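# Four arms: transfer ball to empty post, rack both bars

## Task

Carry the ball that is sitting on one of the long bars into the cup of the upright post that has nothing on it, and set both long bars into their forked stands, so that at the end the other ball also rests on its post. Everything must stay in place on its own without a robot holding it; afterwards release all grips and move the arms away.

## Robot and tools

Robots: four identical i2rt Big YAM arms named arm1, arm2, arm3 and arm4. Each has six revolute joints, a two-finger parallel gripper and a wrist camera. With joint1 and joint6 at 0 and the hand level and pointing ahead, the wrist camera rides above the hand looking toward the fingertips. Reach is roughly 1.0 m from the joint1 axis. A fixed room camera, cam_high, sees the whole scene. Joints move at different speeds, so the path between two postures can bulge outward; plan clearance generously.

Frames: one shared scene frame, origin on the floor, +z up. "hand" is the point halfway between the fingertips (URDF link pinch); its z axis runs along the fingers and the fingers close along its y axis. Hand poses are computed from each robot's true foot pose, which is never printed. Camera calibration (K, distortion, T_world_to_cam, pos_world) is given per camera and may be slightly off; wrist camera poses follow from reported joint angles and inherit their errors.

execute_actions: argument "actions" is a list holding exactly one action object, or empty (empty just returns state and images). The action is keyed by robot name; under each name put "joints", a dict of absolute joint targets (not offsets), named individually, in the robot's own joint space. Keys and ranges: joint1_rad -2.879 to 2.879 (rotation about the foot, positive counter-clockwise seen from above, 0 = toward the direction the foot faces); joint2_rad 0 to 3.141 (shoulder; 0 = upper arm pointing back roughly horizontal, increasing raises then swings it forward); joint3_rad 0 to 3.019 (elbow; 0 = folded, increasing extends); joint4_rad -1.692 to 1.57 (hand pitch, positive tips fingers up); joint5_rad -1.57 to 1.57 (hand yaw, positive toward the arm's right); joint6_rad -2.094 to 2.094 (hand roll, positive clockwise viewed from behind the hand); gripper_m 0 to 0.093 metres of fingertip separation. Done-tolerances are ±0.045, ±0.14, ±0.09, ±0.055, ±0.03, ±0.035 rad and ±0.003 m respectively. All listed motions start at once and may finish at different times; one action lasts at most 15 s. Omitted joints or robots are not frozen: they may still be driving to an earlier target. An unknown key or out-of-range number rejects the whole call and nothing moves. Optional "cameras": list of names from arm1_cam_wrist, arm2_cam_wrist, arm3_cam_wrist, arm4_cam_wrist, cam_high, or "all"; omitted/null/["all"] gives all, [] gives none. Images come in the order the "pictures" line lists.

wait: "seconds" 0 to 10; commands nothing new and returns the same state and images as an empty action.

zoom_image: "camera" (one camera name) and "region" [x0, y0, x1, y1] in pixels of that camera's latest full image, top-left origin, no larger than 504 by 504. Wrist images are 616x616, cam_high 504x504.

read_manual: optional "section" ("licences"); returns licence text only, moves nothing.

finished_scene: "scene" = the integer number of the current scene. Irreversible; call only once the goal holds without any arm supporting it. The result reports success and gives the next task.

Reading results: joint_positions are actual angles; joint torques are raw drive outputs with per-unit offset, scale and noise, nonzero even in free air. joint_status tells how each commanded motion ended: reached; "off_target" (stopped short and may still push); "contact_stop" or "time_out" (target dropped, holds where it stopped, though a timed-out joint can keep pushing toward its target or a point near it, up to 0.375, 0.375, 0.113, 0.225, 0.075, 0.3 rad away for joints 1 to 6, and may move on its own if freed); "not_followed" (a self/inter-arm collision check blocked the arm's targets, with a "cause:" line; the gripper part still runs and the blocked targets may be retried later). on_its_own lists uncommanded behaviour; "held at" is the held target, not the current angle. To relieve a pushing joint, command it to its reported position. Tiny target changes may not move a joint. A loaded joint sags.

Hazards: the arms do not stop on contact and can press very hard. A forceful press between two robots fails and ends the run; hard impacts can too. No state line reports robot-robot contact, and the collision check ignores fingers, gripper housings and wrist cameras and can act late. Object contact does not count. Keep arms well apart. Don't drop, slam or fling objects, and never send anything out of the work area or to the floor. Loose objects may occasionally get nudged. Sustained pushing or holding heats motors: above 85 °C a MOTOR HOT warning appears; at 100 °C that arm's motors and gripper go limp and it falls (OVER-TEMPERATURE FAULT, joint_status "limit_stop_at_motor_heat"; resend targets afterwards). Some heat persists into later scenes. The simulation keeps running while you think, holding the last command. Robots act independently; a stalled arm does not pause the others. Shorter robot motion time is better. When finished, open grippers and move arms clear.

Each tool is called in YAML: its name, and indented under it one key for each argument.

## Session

execute_actions:
  actions: []

Scene clock: 0.00 s.
Joint torques (N m, as the arm reports them, + toward a larger angle): no reading
Motor temperatures (°C, as the motors report them): arm1=[23 23 20 21 21 23] | arm2=[21 23 23 21 20 20] | arm3=[24 23 23 21 22 21] | arm4=[23 23 23 20 20 22]
arm1.joint_positions: joint1_rad=+0.447 joint2_rad=+0.461 joint3_rad=+1.438 joint4_rad=-1.159 joint5_rad=+0.237 joint6_rad=-0.291 gripper_m=+0.094
arm1.joint_status: not commanded
arm1.hand: x=+1.2771 y=-0.0452 z=+1.4115 quat_wxyz=(+0.028, -0.739, -0.223, +0.635) (m; scene frame)
arm2.joint_positions: joint1_rad=-0.450 joint2_rad=+0.464 joint3_rad=+1.317 joint4_rad=-1.516 joint5_rad=+0.230 joint6_rad=-0.183 gripper_m=+0.095
arm2.joint_status: not commanded
arm2.hand: x=-0.1080 y=+1.3276 z=+1.3426 quat_wxyz=(-0.088, -0.753, -0.485, +0.436) (m; scene frame)
arm3.joint_positions: joint1_rad=-0.024 joint2_rad=+0.473 joint3_rad=+1.338 joint4_rad=-1.407 joint5_rad=-0.228 joint6_rad=-0.290 gripper_m=+0.095
arm3.joint_status: not commanded
arm3.hand: x=-1.2773 y=+0.0318 z=+1.3756 quat_wxyz=(-0.497, +0.168, -0.851, -0.022) (m; scene frame)
arm4.joint_positions: joint1_rad=+0.008 joint2_rad=+0.522 joint3_rad=+1.404 joint4_rad=-1.321 joint5_rad=-0.229 joint6_rad=+0.162 gripper_m=+0.094
arm4.joint_status: not commanded
arm4.hand: x=-0.0359 y=-1.2639 z=+1.3985 quat_wxyz=(-0.262, +0.594, -0.593, -0.477) (m; scene frame)
pictures: arm1_cam_wrist, arm2_cam_wrist, arm3_cam_wrist, arm4_cam_wrist, cam_high
camera_calibration (this result's frames):
arm1_cam_wrist: T_world_to_cam=[[-0.294717, 0.896034, 0.332061, -0.052544], [0.617731, 0.44377, -0.649212, 0.154903], [-0.729075, 0.0137904, -0.684295, 2.02221], [0, 0, 0, 1]] pos_world=[1.36317, -0.0495475, 1.5018]
arm2_cam_wrist: T_world_to_cam=[[-0.810256, 0.518649, 0.272926, -1.14239], [0.465316, 0.852419, -0.238459, -0.759064], [-0.356324, -0.0662161, -0.932013, 1.41928], [0, 0, 0, 1]] pos_world=[-0.0666974, 1.33352, 1.45357]
arm3_cam_wrist: T_world_to_cam=[[0.305621, -0.94325, 0.129903, 0.241165], [-0.851189, -0.331799, -0.406678, -0.510743], [0.426701, 0.0137171, -0.904289, 1.9137], [0, 0, 0, 1]] pos_world=[-1.32502, 0.0317641, 1.4915]
arm4_cam_wrist: T_world_to_cam=[[0.956589, 0.14786, -0.251147, 0.574678], [0.0134837, -0.883275, -0.468661, -0.451854], [-0.291128, 0.44493, -0.846925, 1.86341], [0, 0, 0, 1]] pos_world=[-0.00114781, -1.31317, 1.51073]
Images, in order (width x height): arm1_cam_wrist 616x616, arm2_cam_wrist 616x616, arm3_cam_wrist 616x616, arm4_cam_wrist 616x616, cam_high 504x504.

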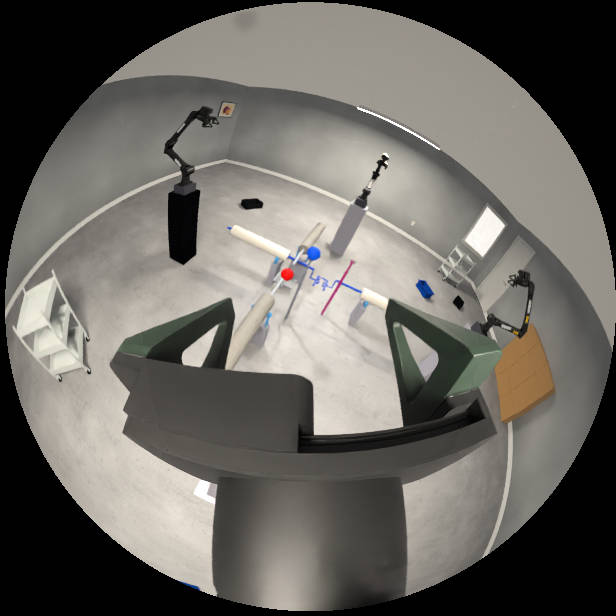

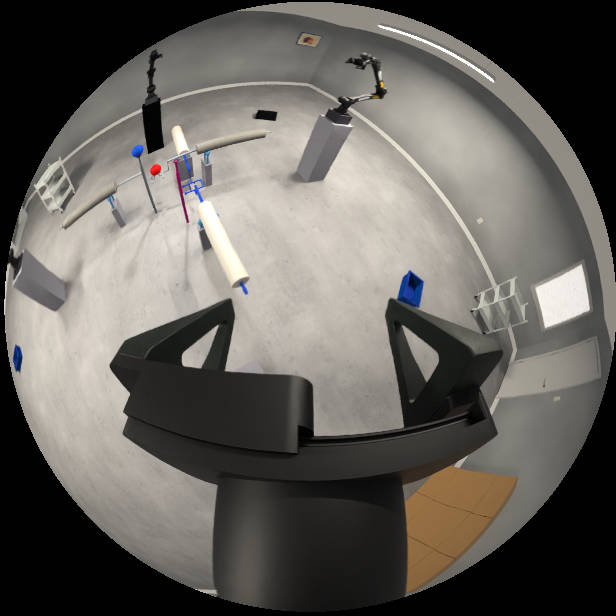

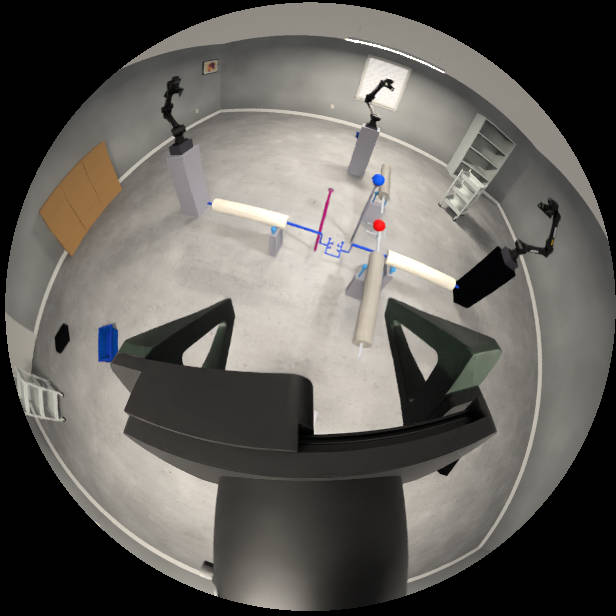

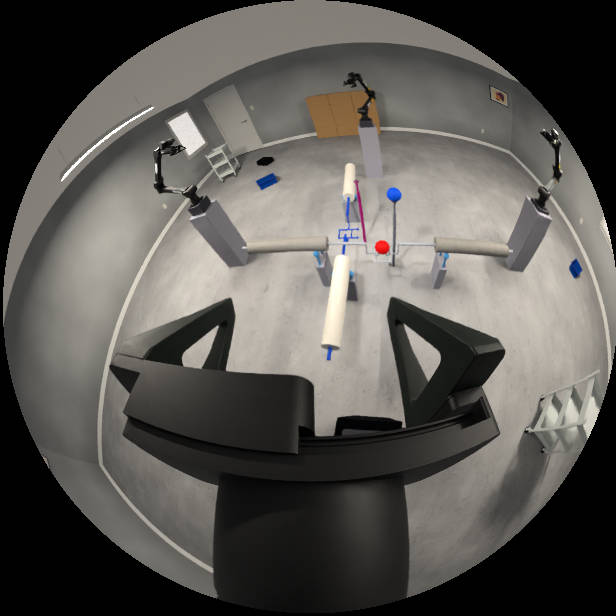

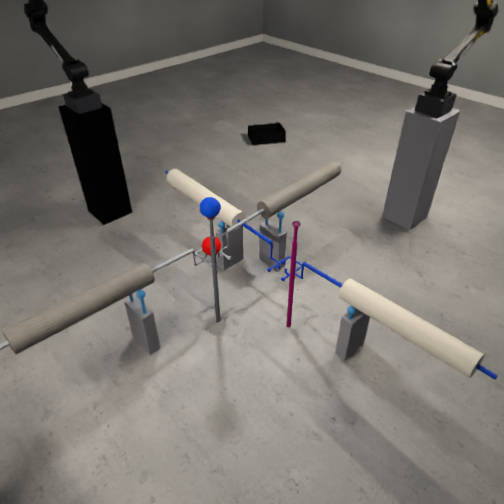

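zoom_image:
  camera: "cam_high"
  region: [140, 170, 360, 340]

zoom_image:
  camera: "arm4_cam_wrist"
  region: [290, 160, 470, 300]

zoom_image:
  camera: "arm3_cam_wrist"
  region: [260, 150, 470, 360]

Region (140, 170, 360, 340) of cam_high's 504x504 image, scaled by 2.291, with more detail than that image has; it fills the top 389 rows of this view, and the rest is white.

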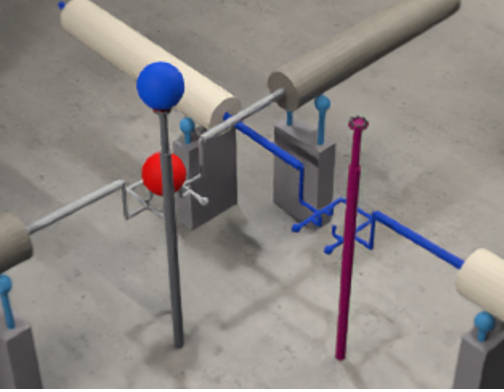

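Region (290, 160, 470, 300) of arm4_cam_wrist's 616x616 image, scaled by 2.800, with more detail than that image has.

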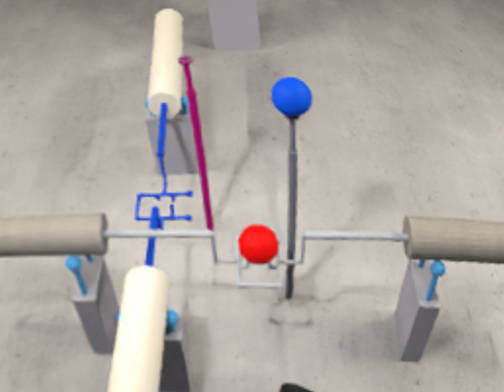

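Region (260, 150, 470, 360) of arm3_cam_wrist's 616x616 image, scaled by 2.400, with more detail than that image has.

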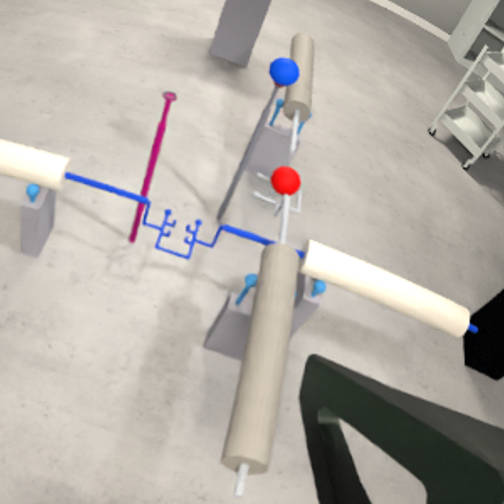

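zoom_image:
  camera: "cam_high"
  region: [0, 240, 200, 380]

zoom_image:
  camera: "cam_high"
  region: [240, 140, 380, 260]

zoom_image:
  camera: "cam_high"
  region: [170, 190, 270, 290]

Region (0, 240, 200, 380) of cam_high's 504x504 image, scaled by 2.520, with more detail than that image has; it fills the top 353 rows of this view, and the rest is white.

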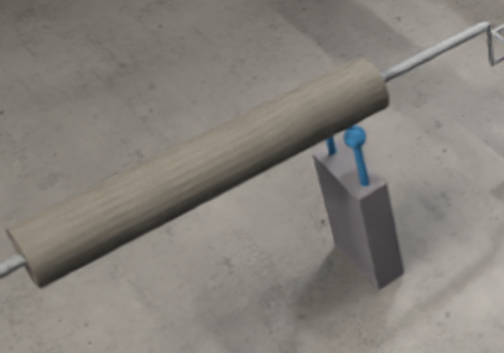

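Region (240, 140, 380, 260) of cam_high's 504x504 image, scaled by 3.600, with more detail than that image has; it fills the top 432 rows of this view, and the rest is white.

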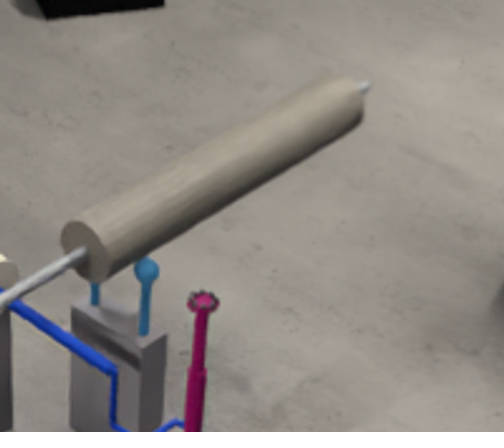

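Region (170, 190, 270, 290) of cam_high's 504x504 image, scaled by 5.040, with more detail than that image has.

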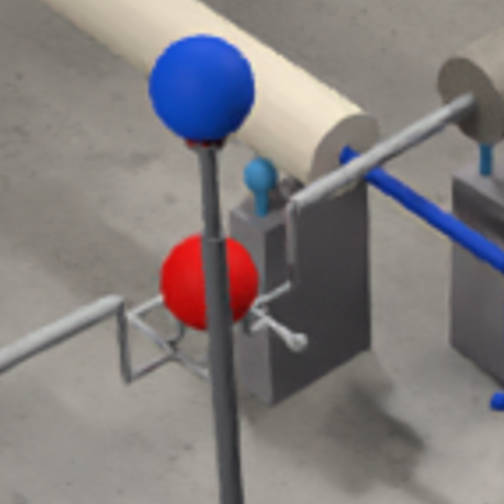

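execute_actions:
  actions:
    - {"arm1":{"joints":{"joint1_rad":0.5365,"joint2_rad":2.255,"joint3_rad":1.215,"joint4_rad":-0.495,"joint5_rad":0,"joint6_rad":0.5795,"gripper_m":0.08}},"arm3":{"joints":{"joint1_rad":-0.518,"joint2_rad":2.47,"joint3_rad":1.435,"joint4_rad":-0.50,"joint5_rad":0,"joint6_rad":-0.521,"gripper_m":0.08}},"arm2":{"joints":{"joint1_rad":-0.031,"joint2_rad":2.5,"joint3_rad":1.24,"joint4_rad":1.245,"joint5_rad":0,"joint6_rad":0}}}

Scene clock: 6.80 s.
Joint torques (N m, as the arm reports them, + toward a larger angle): arm1=[ -0.66 -16.92   4.85   0.88  -0.02   0.15] | arm2=[ -0.3  -22.38   4.17   2.83  -0.17   0.1 ] | arm3=[  0.39 -24.03   5.56   0.68   0.05  -0.03] | arm4=[0.27 5.   7.7  2.1  0.01 0.07]
Motor temperatures (°C, as the motors report them): arm1=[23 23 20 21 21 23] | arm2=[21 23 24 21 20 20] | arm3=[24 23 24 21 22 21] | arm4=[23 23 24 20 20 22]
arm1.joint_positions: joint1_rad=+0.527 joint2_rad=+2.270 joint3_rad=+1.204 joint4_rad=-0.512 joint5_rad=+0.004 joint6_rad=+0.565 gripper_m=+0.080
arm1.joint_status: all done
arm1.hand: x=+1.0308 y=-0.2677 z=+0.5700 quat_wxyz=(+0.007, -1.000, -0.002, -0.009) (m; scene frame)
arm2.joint_positions: joint1_rad=-0.036 joint2_rad=+2.513 joint3_rad=+1.232 joint4_rad=+1.216 joint5_rad=+0.003 joint6_rad=-0.007 gripper_m=+0.095
arm2.joint_status: all done
arm2.hand: x=-0.0648 y=+0.7311 z=+0.7520 quat_wxyz=(-0.455, -0.539, -0.497, +0.505) (m; scene frame)
arm3.joint_positions: joint1_rad=-0.513 joint2_rad=+2.470 joint3_rad=+1.424 joint4_rad=-0.509 joint5_rad=-0.001 joint6_rad=-0.512 gripper_m=+0.080
arm3.joint_status: all done
arm3.hand: x=-0.9679 y=-0.2737 z=+0.5806 quat_wxyz=(-0.006, -0.003, -1.000, +0.001) (m; scene frame)
arm4.joint_positions: joint1_rad=+0.008 joint2_rad=+0.522 joint3_rad=+1.404 joint4_rad=-1.321 joint5_rad=-0.229 joint6_rad=+0.162 gripper_m=+0.094
arm4.joint_status: not commanded
arm4.hand: x=-0.0359 y=-1.2639 z=+1.3985 quat_wxyz=(-0.262, +0.594, -0.593, -0.477) (m; scene frame)
pictures: arm1_cam_wrist, arm2_cam_wrist, arm3_cam_wrist, arm4_cam_wrist, cam_high
camera_calibration (this result's frames):
arm1_cam_wrist: T_world_to_cam=[[-0.0126582, 0.999845, 0.0122251, 0.273068], [0.810835, 0.0031092, 0.585266, -1.16119], [0.585138, 0.017321, -0.810749, -0.0117639], [0, 0, 0, 1]] pos_world=[0.951876, -0.269211, 0.666731]
arm2_cam_wrist: T_world_to_cam=[[-0.996588, 0.082441, -0.0039303, -0.121805], [0.0569453, 0.652353, -0.755773, 0.0973675], [-0.0597428, -0.753419, -0.654821, 1.1579], [0, 0, 0, 1]] pos_world=[-0.0577578, 0.81891, 0.831329]
arm3_cam_wrist: T_world_to_cam=[[-0.00548259, -0.999974, 0.0046304, -0.282204], [-0.823282, 0.00714206, 0.567588, -1.11785], [-0.567606, -0.000700275, -0.8233, 0.0536156], [0, 0, 0, 1]] pos_world=[-0.891418, -0.274176, 0.679925]
arm4_cam_wrist: T_world_to_cam=[[0.956589, 0.14786, -0.251147, 0.574678], [0.0134837, -0.883275, -0.468661, -0.451854], [-0.291128, 0.44493, -0.846925, 1.86341], [0, 0, 0, 1]] pos_world=[-0.00114781, -1.31317, 1.51073]
Images, in order (width x height): arm1_cam_wrist 616x616, arm2_cam_wrist 616x616, arm3_cam_wrist 616x616, arm4_cam_wrist 616x616, cam_high 504x504.

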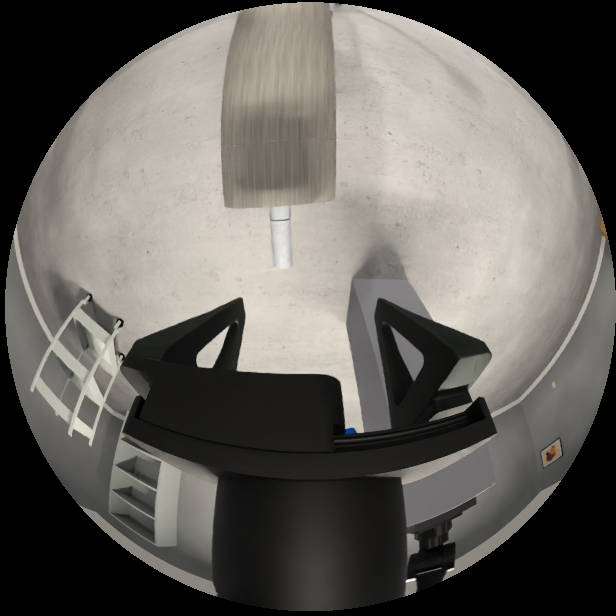

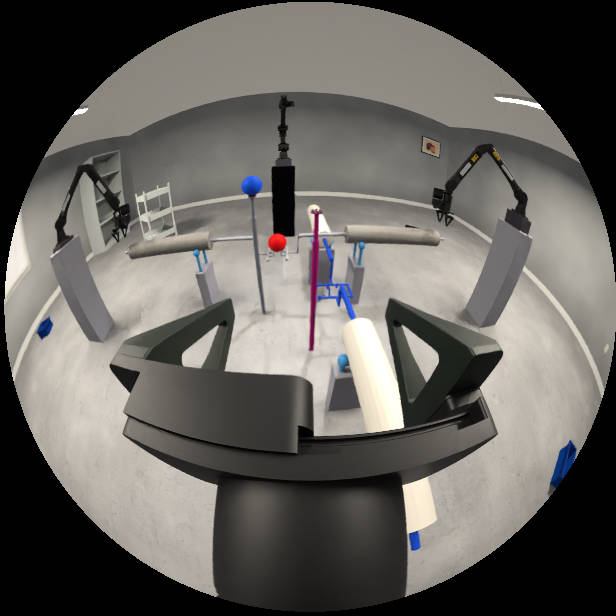

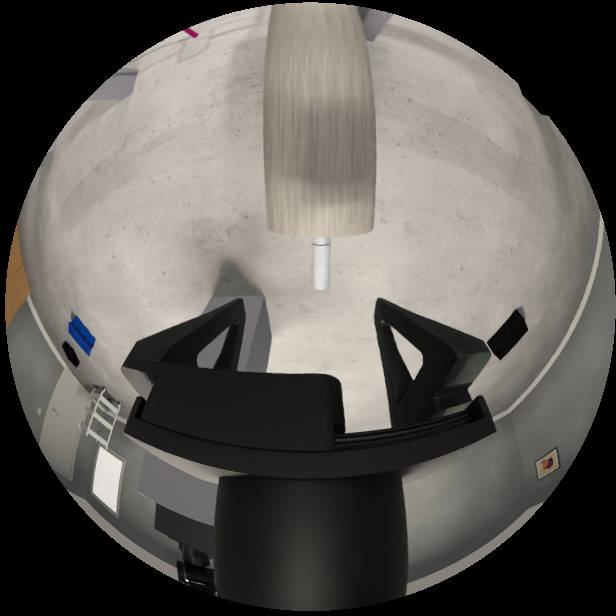

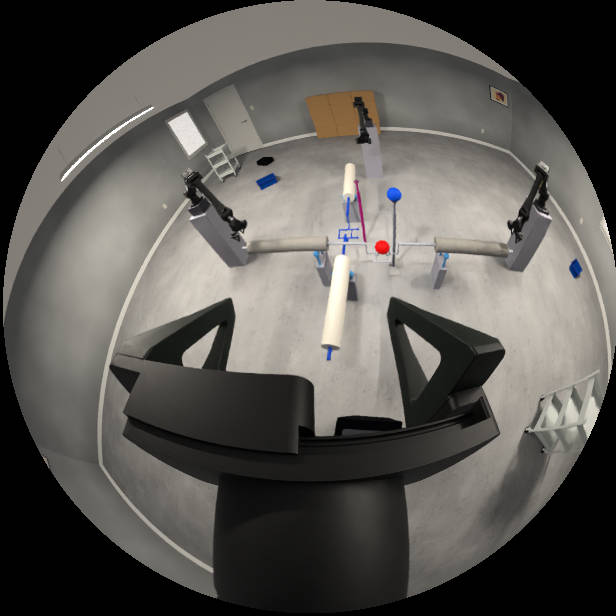

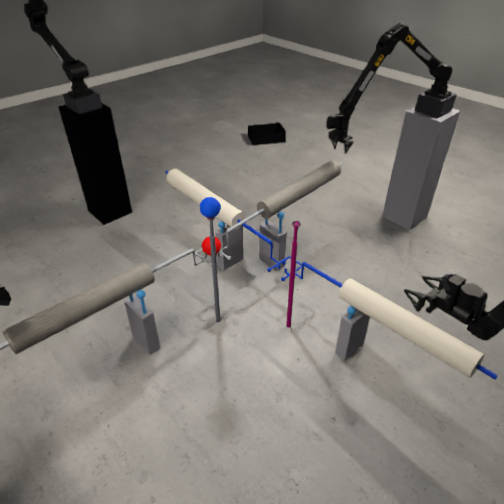

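zoom_image:
  camera: "arm1_cam_wrist"
  region: [200, 160, 360, 320]

zoom_image:
  camera: "arm3_cam_wrist"
  region: [240, 160, 400, 320]

Region (200, 160, 360, 320) of arm1_cam_wrist's 616x616 image, scaled by 3.150, with more detail than that image has.

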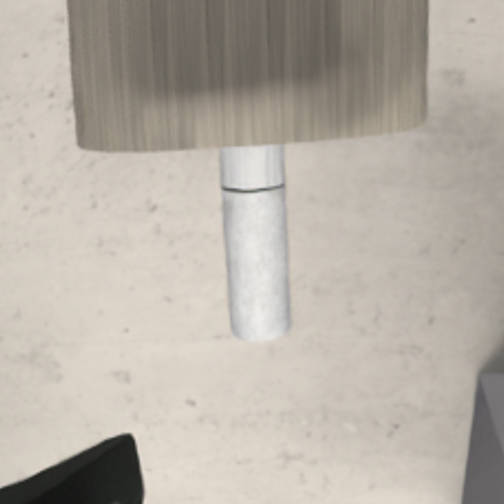

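Region (240, 160, 400, 320) of arm3_cam_wrist's 616x616 image, scaled by 3.150, with more detail than that image has.

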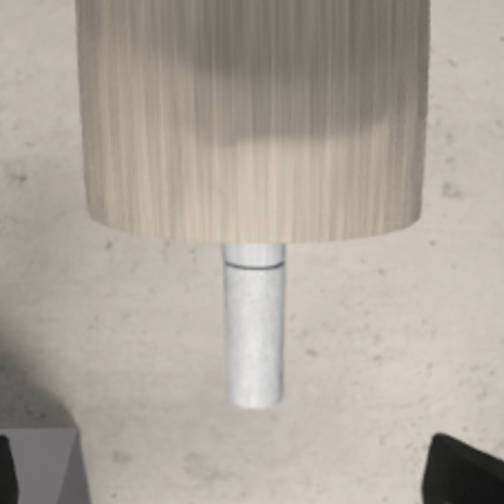

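execute_actions:
  actions:
    - {"arm1":{"joints":{"joint1_rad":0.579,"joint2_rad":2.592,"joint3_rad":1.416,"joint4_rad":-0.335,"joint6_rad":0.627,"gripper_m":0.075}},"arm3":{"joints":{"joint1_rad":-0.564,"joint2_rad":2.775,"joint3_rad":1.589,"joint4_rad":-0.362,"joint6_rad":-0.572,"gripper_m":0.075}}}
  cameras: ["arm1_cam_wrist","arm3_cam_wrist","cam_high"]

Scene clock: 9.20 s.
Joint torques (N m, as the arm reports them, + toward a larger angle): arm1=[-1.61 -7.35  5.54  1.76 -0.3  -0.05] | arm2=[ -0.18 -22.39   4.19   2.82  -0.17   0.1 ] | arm3=[  1.37 -11.16   4.48   0.89   0.39   0.  ] | arm4=[0.29 4.88 7.72 2.1  0.01 0.07]
Motor temperatures (°C, as the motors report them): arm1=[23 23 20 21 21 23] | arm2=[21 24 24 21 20 20] | arm3=[24 23 24 21 22 21] | arm4=[23 23 25 20 20 22]
arm1.joint_positions: joint1_rad=+0.582 joint2_rad=+2.460 joint3_rad=+1.400 joint4_rad=-0.369 joint5_rad=+0.013 joint6_rad=+0.628 gripper_m=+0.075
arm1.joint_status: all done
arm1.hand: x=+0.9816 y=-0.3351 z=+0.5122 quat_wxyz=(-0.033, -0.998, +0.003, +0.054) (m; scene frame)
arm2.joint_positions: joint1_rad=-0.036 joint2_rad=+2.513 joint3_rad=+1.232 joint4_rad=+1.216 joint5_rad=+0.003 joint6_rad=-0.007 gripper_m=+0.095
arm2.joint_status: not commanded
arm2.hand: x=-0.0648 y=+0.7311 z=+0.7520 quat_wxyz=(-0.455, -0.539, -0.497, +0.505) (m; scene frame)
arm3.joint_positions: joint1_rad=-0.566 joint2_rad=+2.644 joint3_rad=+1.596 joint4_rad=-0.370 joint5_rad=-0.012 joint6_rad=-0.565 gripper_m=+0.075
arm3.joint_status: all done
arm3.hand: x=-0.9316 y=-0.3297 z=+0.5220 quat_wxyz=(-0.067, -0.002, -0.997, +0.035) (m; scene frame)
arm4.joint_positions: joint1_rad=+0.008 joint2_rad=+0.522 joint3_rad=+1.404 joint4_rad=-1.321 joint5_rad=-0.229 joint6_rad=+0.162 gripper_m=+0.094
arm4.joint_status: not commanded
arm4.hand: x=-0.0359 y=-1.2639 z=+1.3985 quat_wxyz=(-0.262, +0.594, -0.593, -0.477) (m; scene frame)
pictures: arm1_cam_wrist, arm3_cam_wrist, cam_high
camera_calibration (this result's frames):
arm1_cam_wrist: T_world_to_cam=[[-0.00635258, 0.997776, -0.0663539, 0.373909], [0.878185, 0.0373034, 0.476863, -1.08633], [0.478278, -0.0552417, -0.876469, 0.0856081], [0, 0, 0, 1]] pos_world=[0.915431, -0.327825, 0.617875]
arm3_cam_wrist: T_world_to_cam=[[-0.00955933, -0.99745, 0.0707215, -0.375185], [-0.886218, 0.0412098, 0.461431, -1.0463], [-0.463169, -0.0582637, -0.884353, 0.136106], [0, 0, 0, 1]] pos_world=[-0.867796, -0.323181, 0.629695]
Images, in order (width x height): arm1_cam_wrist 616x616, arm3_cam_wrist 616x616, cam_high 504x504.

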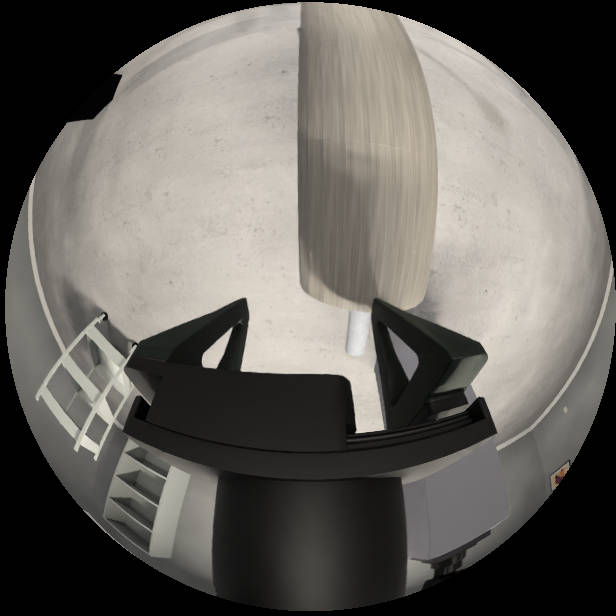

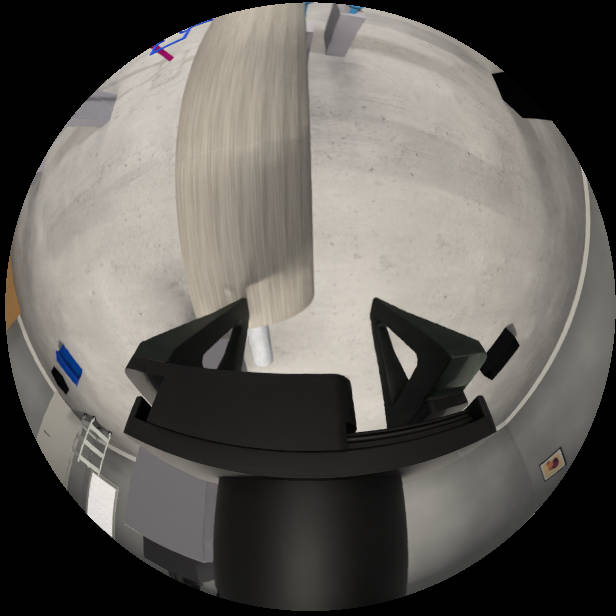

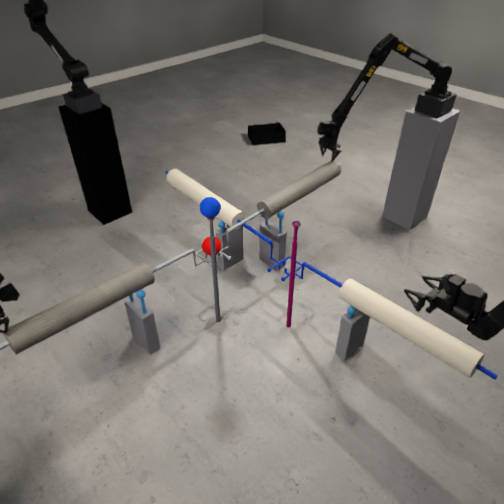

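execute_actions:
  actions:
    - {"arm1":{"joints":{"joint2_rad":2.40}},"arm3":{"joints":{"joint2_rad":2.585}}}
  cameras: ["arm1_cam_wrist","arm3_cam_wrist","cam_high","arm2_cam_wrist"]

Scene clock: 10.53 s.
Joint torques (N m, as the arm reports them, + toward a larger angle): arm1=[ -1.38 -19.06   5.84   1.3   -0.02  -0.03] | arm2=[ -0.29 -22.43   4.19   2.83  -0.17   0.1 ] | arm3=[  0.99 -28.09   5.11   0.8    0.09   0.01] | arm4=[0.32 4.95 7.68 2.09 0.   0.07]
Motor temperatures (°C, as the motors report them): arm1=[23 24 20 21 21 23] | arm2=[21 24 24 21 20 20] | arm3=[24 23 24 21 22 21] | arm4=[23 23 25 21 20 22]
arm1.joint_positions: joint1_rad=+0.582 joint2_rad=+2.418 joint3_rad=+1.400 joint4_rad=-0.355 joint5_rad=+0.004 joint6_rad=+0.629 gripper_m=+0.075
arm1.joint_status: all done
arm1.hand: x=+0.9665 y=-0.3477 z=+0.5361 quat_wxyz=(-0.053, -0.996, +0.003, +0.074) (m; scene frame)
arm2.joint_positions: joint1_rad=-0.036 joint2_rad=+2.513 joint3_rad=+1.232 joint4_rad=+1.216 joint5_rad=+0.003 joint6_rad=-0.007 gripper_m=+0.095
arm2.joint_status: not commanded
arm2.hand: x=-0.0648 y=+0.7311 z=+0.7520 quat_wxyz=(-0.455, -0.539, -0.497, +0.505) (m; scene frame)
arm3.joint_positions: joint1_rad=-0.566 joint2_rad=+2.612 joint3_rad=+1.589 joint4_rad=-0.370 joint5_rad=-0.003 joint6_rad=-0.565 gripper_m=+0.075
arm3.joint_status: all done
arm3.hand: x=-0.9238 y=-0.3365 z=+0.5393 quat_wxyz=(-0.075, -0.002, -0.996, +0.045) (m; scene frame)
arm4.joint_positions: joint1_rad=+0.008 joint2_rad=+0.522 joint3_rad=+1.404 joint4_rad=-1.321 joint5_rad=-0.229 joint6_rad=+0.162 gripper_m=+0.094
arm4.joint_status: not commanded
arm4.hand: x=-0.0359 y=-1.2639 z=+1.3985 quat_wxyz=(-0.262, +0.594, -0.593, -0.477) (m; scene frame)
pictures: arm1_cam_wrist, arm2_cam_wrist, arm3_cam_wrist, cam_high
camera_calibration (this result's frames):
arm1_cam_wrist: T_world_to_cam=[[-0.0102201, 0.99436, -0.105563, 0.41153], [0.896526, 0.0558681, 0.439455, -1.07528], [0.442874, -0.0901491, -0.89204, 0.143461], [0, 0, 0, 1]] pos_world=[0.904685, -0.336202, 0.643952]
arm2_cam_wrist: T_world_to_cam=[[-0.996588, 0.082441, -0.0039303, -0.121805], [0.0569453, 0.652353, -0.755773, 0.0973675], [-0.0597428, -0.753419, -0.654821, 1.1579], [0, 0, 0, 1]] pos_world=[-0.0577578, 0.81891, 0.831329]
arm3_cam_wrist: T_world_to_cam=[[-0.0119531, -0.995761, 0.0911989, -0.395803], [-0.893507, 0.0515806, 0.446077, -1.04208], [-0.44889, -0.0761549, -0.890336, 0.164993], [0, 0, 0, 1]] pos_world=[-0.861775, -0.327809, 0.647845]
Images, in order (width x height): arm1_cam_wrist 616x616, arm2_cam_wrist 616x616, arm3_cam_wrist 616x616, cam_high 504x504.

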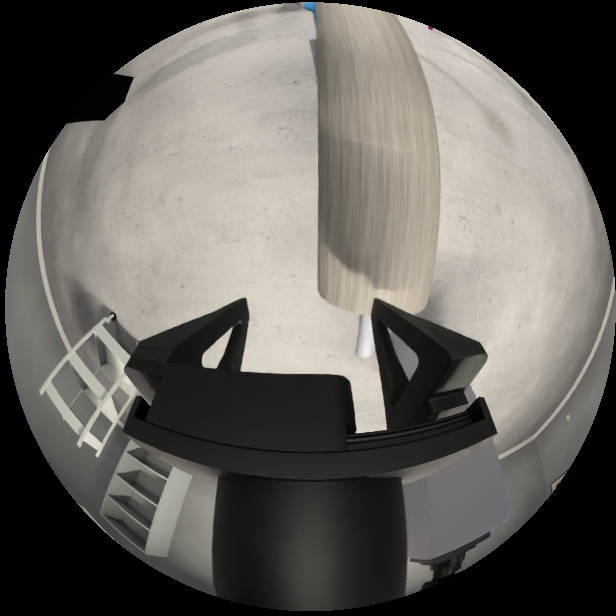

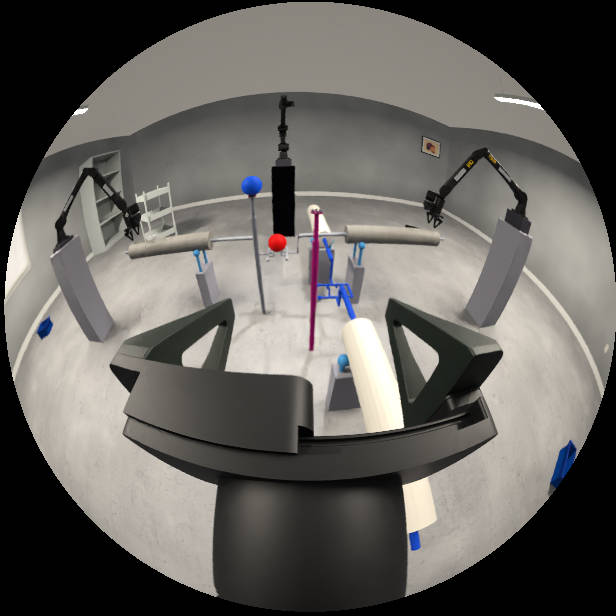

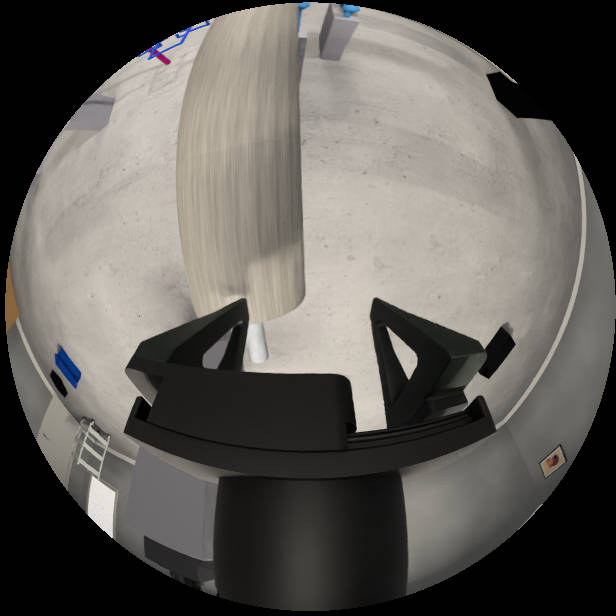

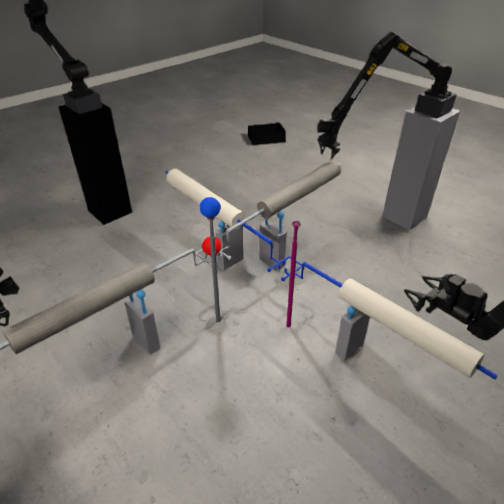

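execute_actions:
  actions:
    - {"arm1":{"joints":{"joint1_rad":0.564,"joint2_rad":2.59,"joint3_rad":1.332,"joint6_rad":0.605,"gripper_m":0.093}},"arm3":{"joints":{"joint1_rad":-0.553,"joint2_rad":2.768,"joint3_rad":1.498,"gripper_m":0.093}}}
  cameras: ["arm1_cam_wrist","arm3_cam_wrist","cam_high"]

Scene clock: 12.67 s.
Joint torques (N m, as the arm reports them, + toward a larger angle): arm1=[ -2.77 -17.79   2.9    0.34  -0.02  -0.08] | arm2=[ -0.31 -22.4    4.18   2.81  -0.16   0.1 ] | arm3=[  1.97 -23.07   3.89   0.41   0.11   0.03] | arm4=[0.32 4.85 7.72 2.09 0.01 0.08]
Motor temperatures (°C, as the motors report them): arm1=[23 24 20 21 21 23] | arm2=[21 24 24 21 20 20] | arm3=[24 24 24 21 22 21] | arm4=[23 23 25 21 20 22]
arm1.joint_positions: joint1_rad=+0.575 joint2_rad=+2.602 joint3_rad=+1.323 joint4_rad=-0.335 joint5_rad=+0.004 joint6_rad=+0.611 gripper_m=+0.093
arm1.joint_status: all done
arm1.hand: x=+1.0622 y=-0.2749 z=+0.4293 quat_wxyz=(+0.017, -1.000, -0.003, -0.024) (m; scene frame)
arm2.joint_positions: joint1_rad=-0.036 joint2_rad=+2.513 joint3_rad=+1.232 joint4_rad=+1.216 joint5_rad=+0.003 joint6_rad=-0.007 gripper_m=+0.095
arm2.joint_status: not commanded
arm2.hand: x=-0.0648 y=+0.7311 z=+0.7520 quat_wxyz=(-0.455, -0.539, -0.497, +0.505) (m; scene frame)
arm3.joint_positions: joint1_rad=-0.565 joint2_rad=+2.779 joint3_rad=+1.482 joint4_rad=-0.366 joint5_rad=-0.003 joint6_rad=-0.567 gripper_m=+0.093
arm3.joint_status: all done
arm3.hand: x=-1.0460 y=-0.2575 z=+0.4333 quat_wxyz=(+0.039, -0.001, -0.999, -0.028) (m; scene frame)
arm4.joint_positions: joint1_rad=+0.008 joint2_rad=+0.522 joint3_rad=+1.404 joint4_rad=-1.321 joint5_rad=-0.229 joint6_rad=+0.162 gripper_m=+0.094
arm4.joint_status: not commanded
arm4.hand: x=-0.0359 y=-1.2639 z=+1.3985 quat_wxyz=(-0.262, +0.594, -0.593, -0.477) (m; scene frame)
pictures: arm1_cam_wrist, arm3_cam_wrist, cam_high
camera_calibration (this result's frames):
arm1_cam_wrist: T_world_to_cam=[[-0.0145954, 0.999341, 0.0332338, 0.275303], [0.793505, -0.00864701, 0.608502, -1.09902], [0.608388, 0.0352525, -0.792856, -0.171516], [0, 0, 0, 1]] pos_world=[0.980442, -0.278578, 0.523617]
arm3_cam_wrist: T_world_to_cam=[[-0.00447527, -0.998554, -0.0535794, -0.239117], [-0.768869, -0.0308229, 0.638663, -1.08242], [-0.639391, 0.0440537, -0.767619, -0.19967], [0, 0, 0, 1]] pos_world=[-0.960973, -0.263338, 0.525216]
Images, in order (width x height): arm1_cam_wrist 616x616, arm3_cam_wrist 616x616, cam_high 504x504.

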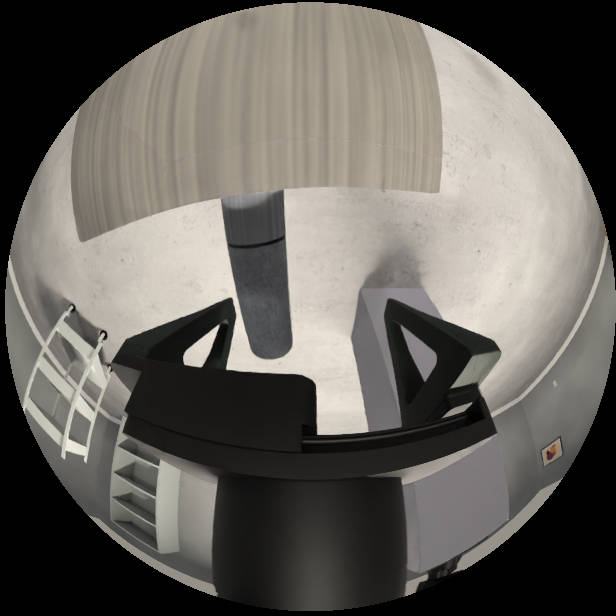

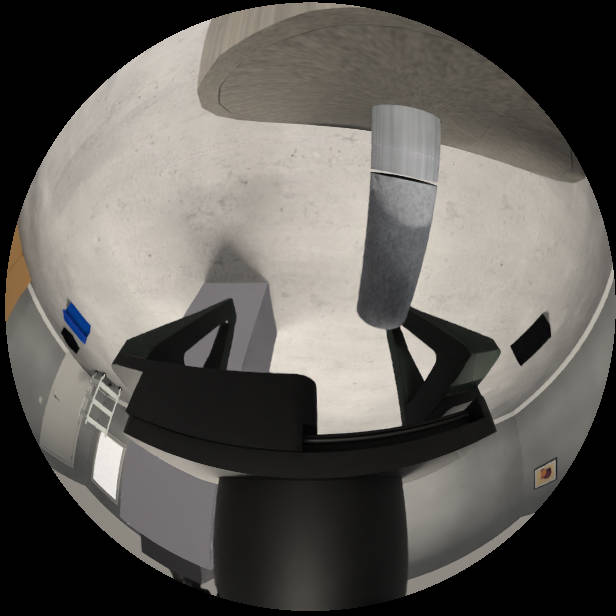

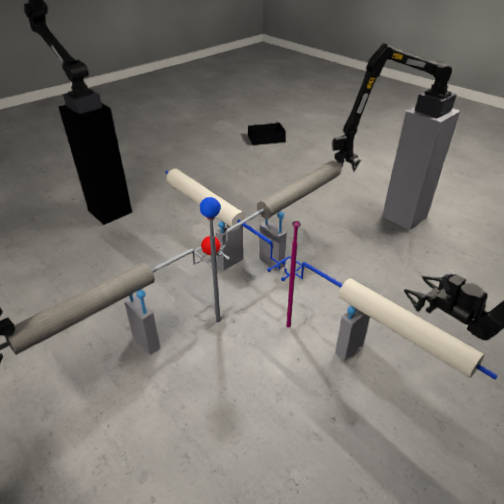

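execute_actions:
  actions:
    - {"arm1":{"joints":{"joint3_rad":1.402,"gripper_m":0.065}},"arm3":{"joints":{"joint3_rad":1.588,"gripper_m":0.07}}}
  cameras: ["arm1_cam_wrist","arm3_cam_wrist"]

Scene clock: 14.27 s.
Joint torques (N m, as the arm reports them, + toward a larger angle): arm1=[ -2.34 -18.27   3.69   0.39  -0.01  -0.08] | arm2=[ -0.28 -22.45   4.19   2.82  -0.17   0.1 ] | arm3=[  1.88 -24.28   4.1    0.5    0.07   0.14] | arm4=[0.29 4.89 7.69 2.11 0.   0.07]
Motor temperatures (°C, as the motors report them): arm1=[23 24 20 21 21 23] | arm2=[21 24 24 21 20 20] | arm3=[24 24 24 21 22 21] | arm4=[23 23 25 21 20 22]
arm1.joint_positions: joint1_rad=+0.575 joint2_rad=+2.602 joint3_rad=+1.392 joint4_rad=-0.335 joint5_rad=+0.004 joint6_rad=+0.611 gripper_m=+0.065
arm1.joint_status: all done
arm1.hand: x=+1.0278 y=-0.2993 z=+0.4370 quat_wxyz=(-0.003, -1.000, -0.003, +0.005) (m; scene frame)
arm2.joint_positions: joint1_rad=-0.036 joint2_rad=+2.513 joint3_rad=+1.232 joint4_rad=+1.216 joint5_rad=+0.003 joint6_rad=-0.007 gripper_m=+0.095
arm2.joint_status: not commanded
arm2.hand: x=-0.0648 y=+0.7311 z=+0.7520 quat_wxyz=(-0.455, -0.539, -0.497, +0.505) (m; scene frame)
arm3.joint_positions: joint1_rad=-0.565 joint2_rad=+2.779 joint3_rad=+1.583 joint4_rad=-0.366 joint5_rad=-0.002 joint6_rad=-0.582 gripper_m=+0.070
arm3.joint_status: all done
arm3.hand: x=-0.9940 y=-0.2908 z=+0.4446 quat_wxyz=(-0.003, +0.007, -1.000, +0.000) (m; scene frame)
arm4.joint_positions: joint1_rad=+0.008 joint2_rad=+0.522 joint3_rad=+1.404 joint4_rad=-1.321 joint5_rad=-0.229 joint6_rad=+0.162 gripper_m=+0.094
arm4.joint_status: not commanded
arm4.hand: x=-0.0359 y=-1.2639 z=+1.3985 quat_wxyz=(-0.262, +0.594, -0.593, -0.477) (m; scene frame)
pictures: arm1_cam_wrist, arm3_cam_wrist
camera_calibration (this result's frames):
arm1_cam_wrist: T_world_to_cam=[[-0.013623, 0.99989, -0.00591995, 0.31513], [0.8265, 0.0145925, 0.562748, -1.0836], [0.562772, 0.00277348, -0.826607, -0.0917997], [0, 0, 0, 1]] pos_world=[0.951551, -0.299029, 0.535777]
arm3_cam_wrist: T_world_to_cam=[[0.0128579, -0.999916, 0.00176551, -0.279231], [-0.820535, -0.0095421, 0.571517, -1.06591], [-0.571452, -0.00879714, -0.820588, -0.0806062], [0, 0, 0, 1]] pos_world=[-0.917088, -0.290088, 0.543534]
Images, in order (width x height): arm1_cam_wrist 616x616, arm3_cam_wrist 616x616.

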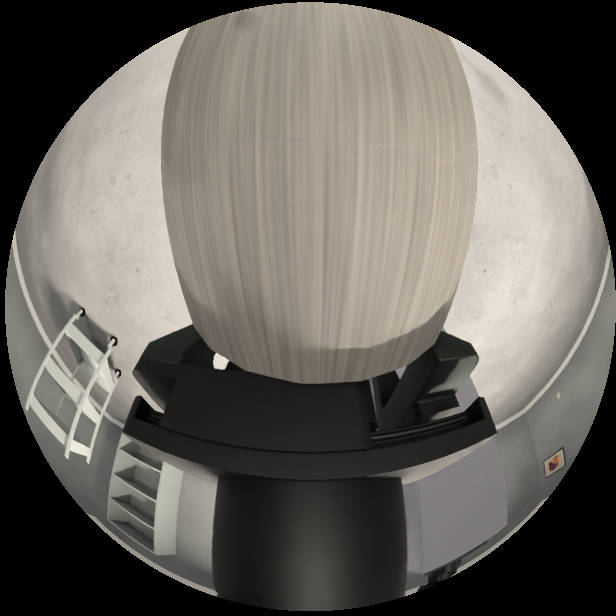

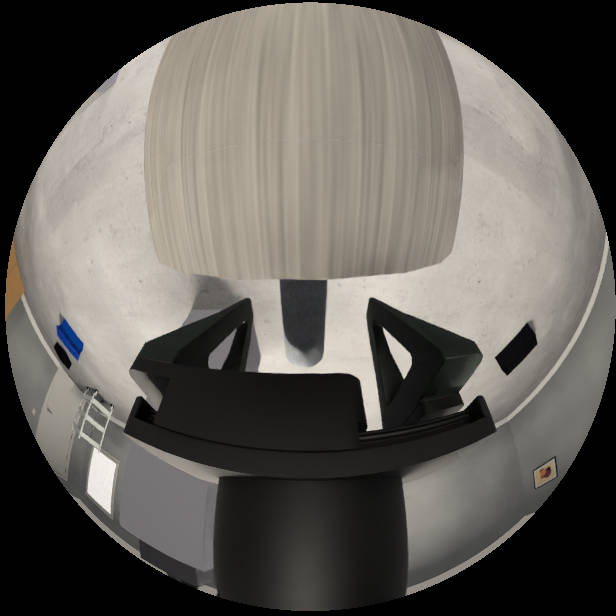

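execute_actions:
  actions: []
  cameras: ["arm1_cam_wrist","arm2_cam_wrist","arm3_cam_wrist","cam_high"]

zoom_image:
  camera: "cam_high"
  region: [170, 190, 270, 290]

zoom_image:
  camera: "cam_high"
  region: [0, 240, 200, 380]

Scene clock: 14.67 s.
Joint torques (N m, as the arm reports them, + toward a larger angle): arm1=[ -2.33 -18.31   3.71   0.4   -0.02  -0.08] | arm2=[ -0.3  -22.46   4.2    2.8   -0.17   0.1 ] | arm3=[  1.73 -24.44   3.93   0.52   0.07   0.16] | arm4=[0.18 4.86 7.71 2.11 0.01 0.07]
Motor temperatures (°C, as the motors report them): arm1=[23 24 20 21 21 23] | arm2=[21 24 24 21 20 20] | arm3=[24 24 24 21 22 21] | arm4=[23 23 25 21 20 22]
arm1.joint_positions: joint1_rad=+0.575 joint2_rad=+2.602 joint3_rad=+1.392 joint4_rad=-0.335 joint5_rad=+0.004 joint6_rad=+0.611 gripper_m=+0.065
arm1.joint_status: all done
arm1.hand: x=+1.0278 y=-0.2993 z=+0.4370 quat_wxyz=(-0.003, -1.000, -0.003, +0.005) (m; scene frame)
arm2.joint_positions: joint1_rad=-0.036 joint2_rad=+2.513 joint3_rad=+1.232 joint4_rad=+1.216 joint5_rad=+0.003 joint6_rad=-0.007 gripper_m=+0.095
arm2.joint_status: not commanded
arm2.hand: x=-0.0648 y=+0.7311 z=+0.7520 quat_wxyz=(-0.455, -0.539, -0.497, +0.505) (m; scene frame)
arm3.joint_positions: joint1_rad=-0.565 joint2_rad=+2.779 joint3_rad=+1.583 joint4_rad=-0.366 joint5_rad=-0.002 joint6_rad=-0.582 gripper_m=+0.070
arm3.joint_status: all done
arm3.hand: x=-0.9940 y=-0.2908 z=+0.4446 quat_wxyz=(-0.003, +0.007, -1.000, +0.000) (m; scene frame)
arm4.joint_positions: joint1_rad=+0.008 joint2_rad=+0.522 joint3_rad=+1.404 joint4_rad=-1.321 joint5_rad=-0.229 joint6_rad=+0.162 gripper_m=+0.094
arm4.joint_status: not commanded
arm4.hand: x=-0.0359 y=-1.2639 z=+1.3985 quat_wxyz=(-0.262, +0.594, -0.593, -0.477) (m; scene frame)
pictures: arm1_cam_wrist, arm2_cam_wrist, arm3_cam_wrist, cam_high
camera_calibration (this result's frames):
arm1_cam_wrist: T_world_to_cam=[[-0.013623, 0.99989, -0.00591995, 0.31513], [0.8265, 0.0145925, 0.562748, -1.0836], [0.562772, 0.00277348, -0.826607, -0.0917997], [0, 0, 0, 1]] pos_world=[0.951551, -0.299029, 0.535777]
arm2_cam_wrist: T_world_to_cam=[[-0.996588, 0.082441, -0.0039303, -0.121805], [0.0569453, 0.652353, -0.755773, 0.0973675], [-0.0597428, -0.753419, -0.654821, 1.1579], [0, 0, 0, 1]] pos_world=[-0.0577578, 0.81891, 0.831329]
arm3_cam_wrist: T_world_to_cam=[[0.0128579, -0.999916, 0.00176551, -0.279231], [-0.820535, -0.0095421, 0.571517, -1.06591], [-0.571452, -0.00879714, -0.820588, -0.0806062], [0, 0, 0, 1]] pos_world=[-0.917088, -0.290088, 0.543534]
Images, in order (width x height): arm1_cam_wrist 616x616, arm2_cam_wrist 616x616, arm3_cam_wrist 616x616, cam_high 504x504.

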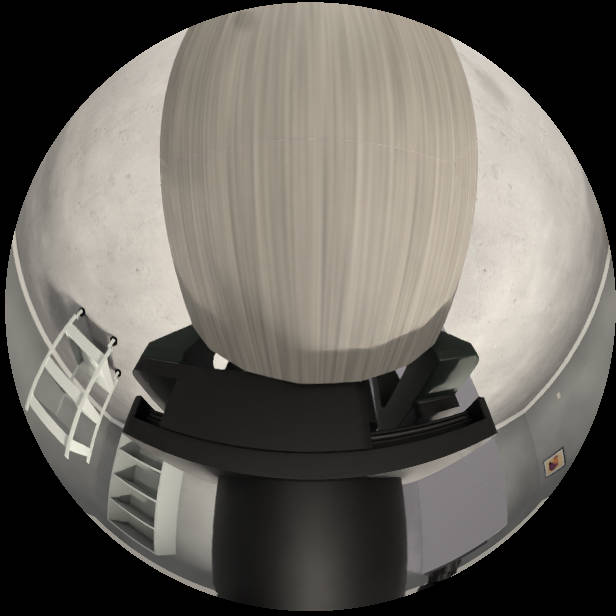

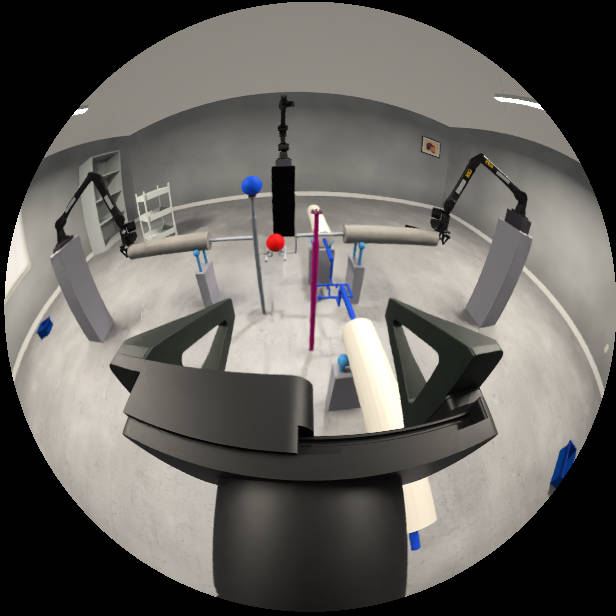

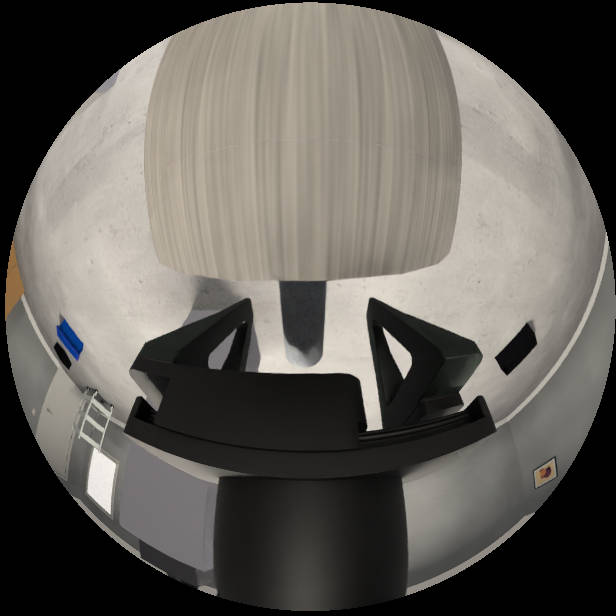

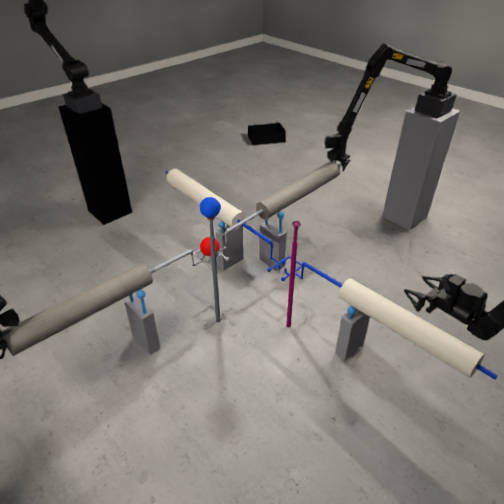

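Region (170, 190, 270, 290) of cam_high's 504x504 image, scaled by 5.040, with more detail than that image has.

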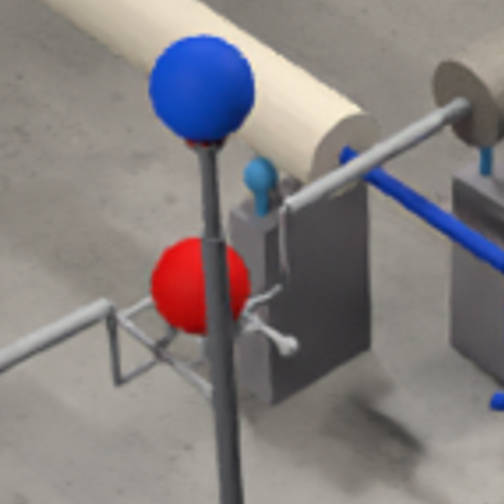

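Region (0, 240, 200, 380) of cam_high's 504x504 image, scaled by 2.520, with more detail than that image has; it fills the top 353 rows of this view, and the rest is white.

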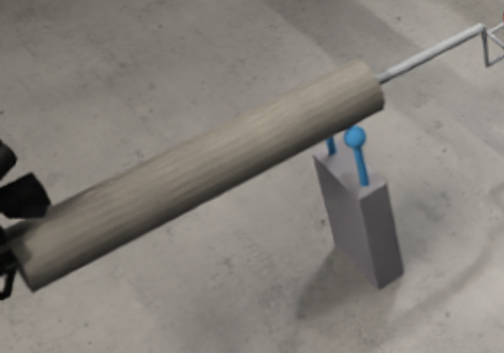

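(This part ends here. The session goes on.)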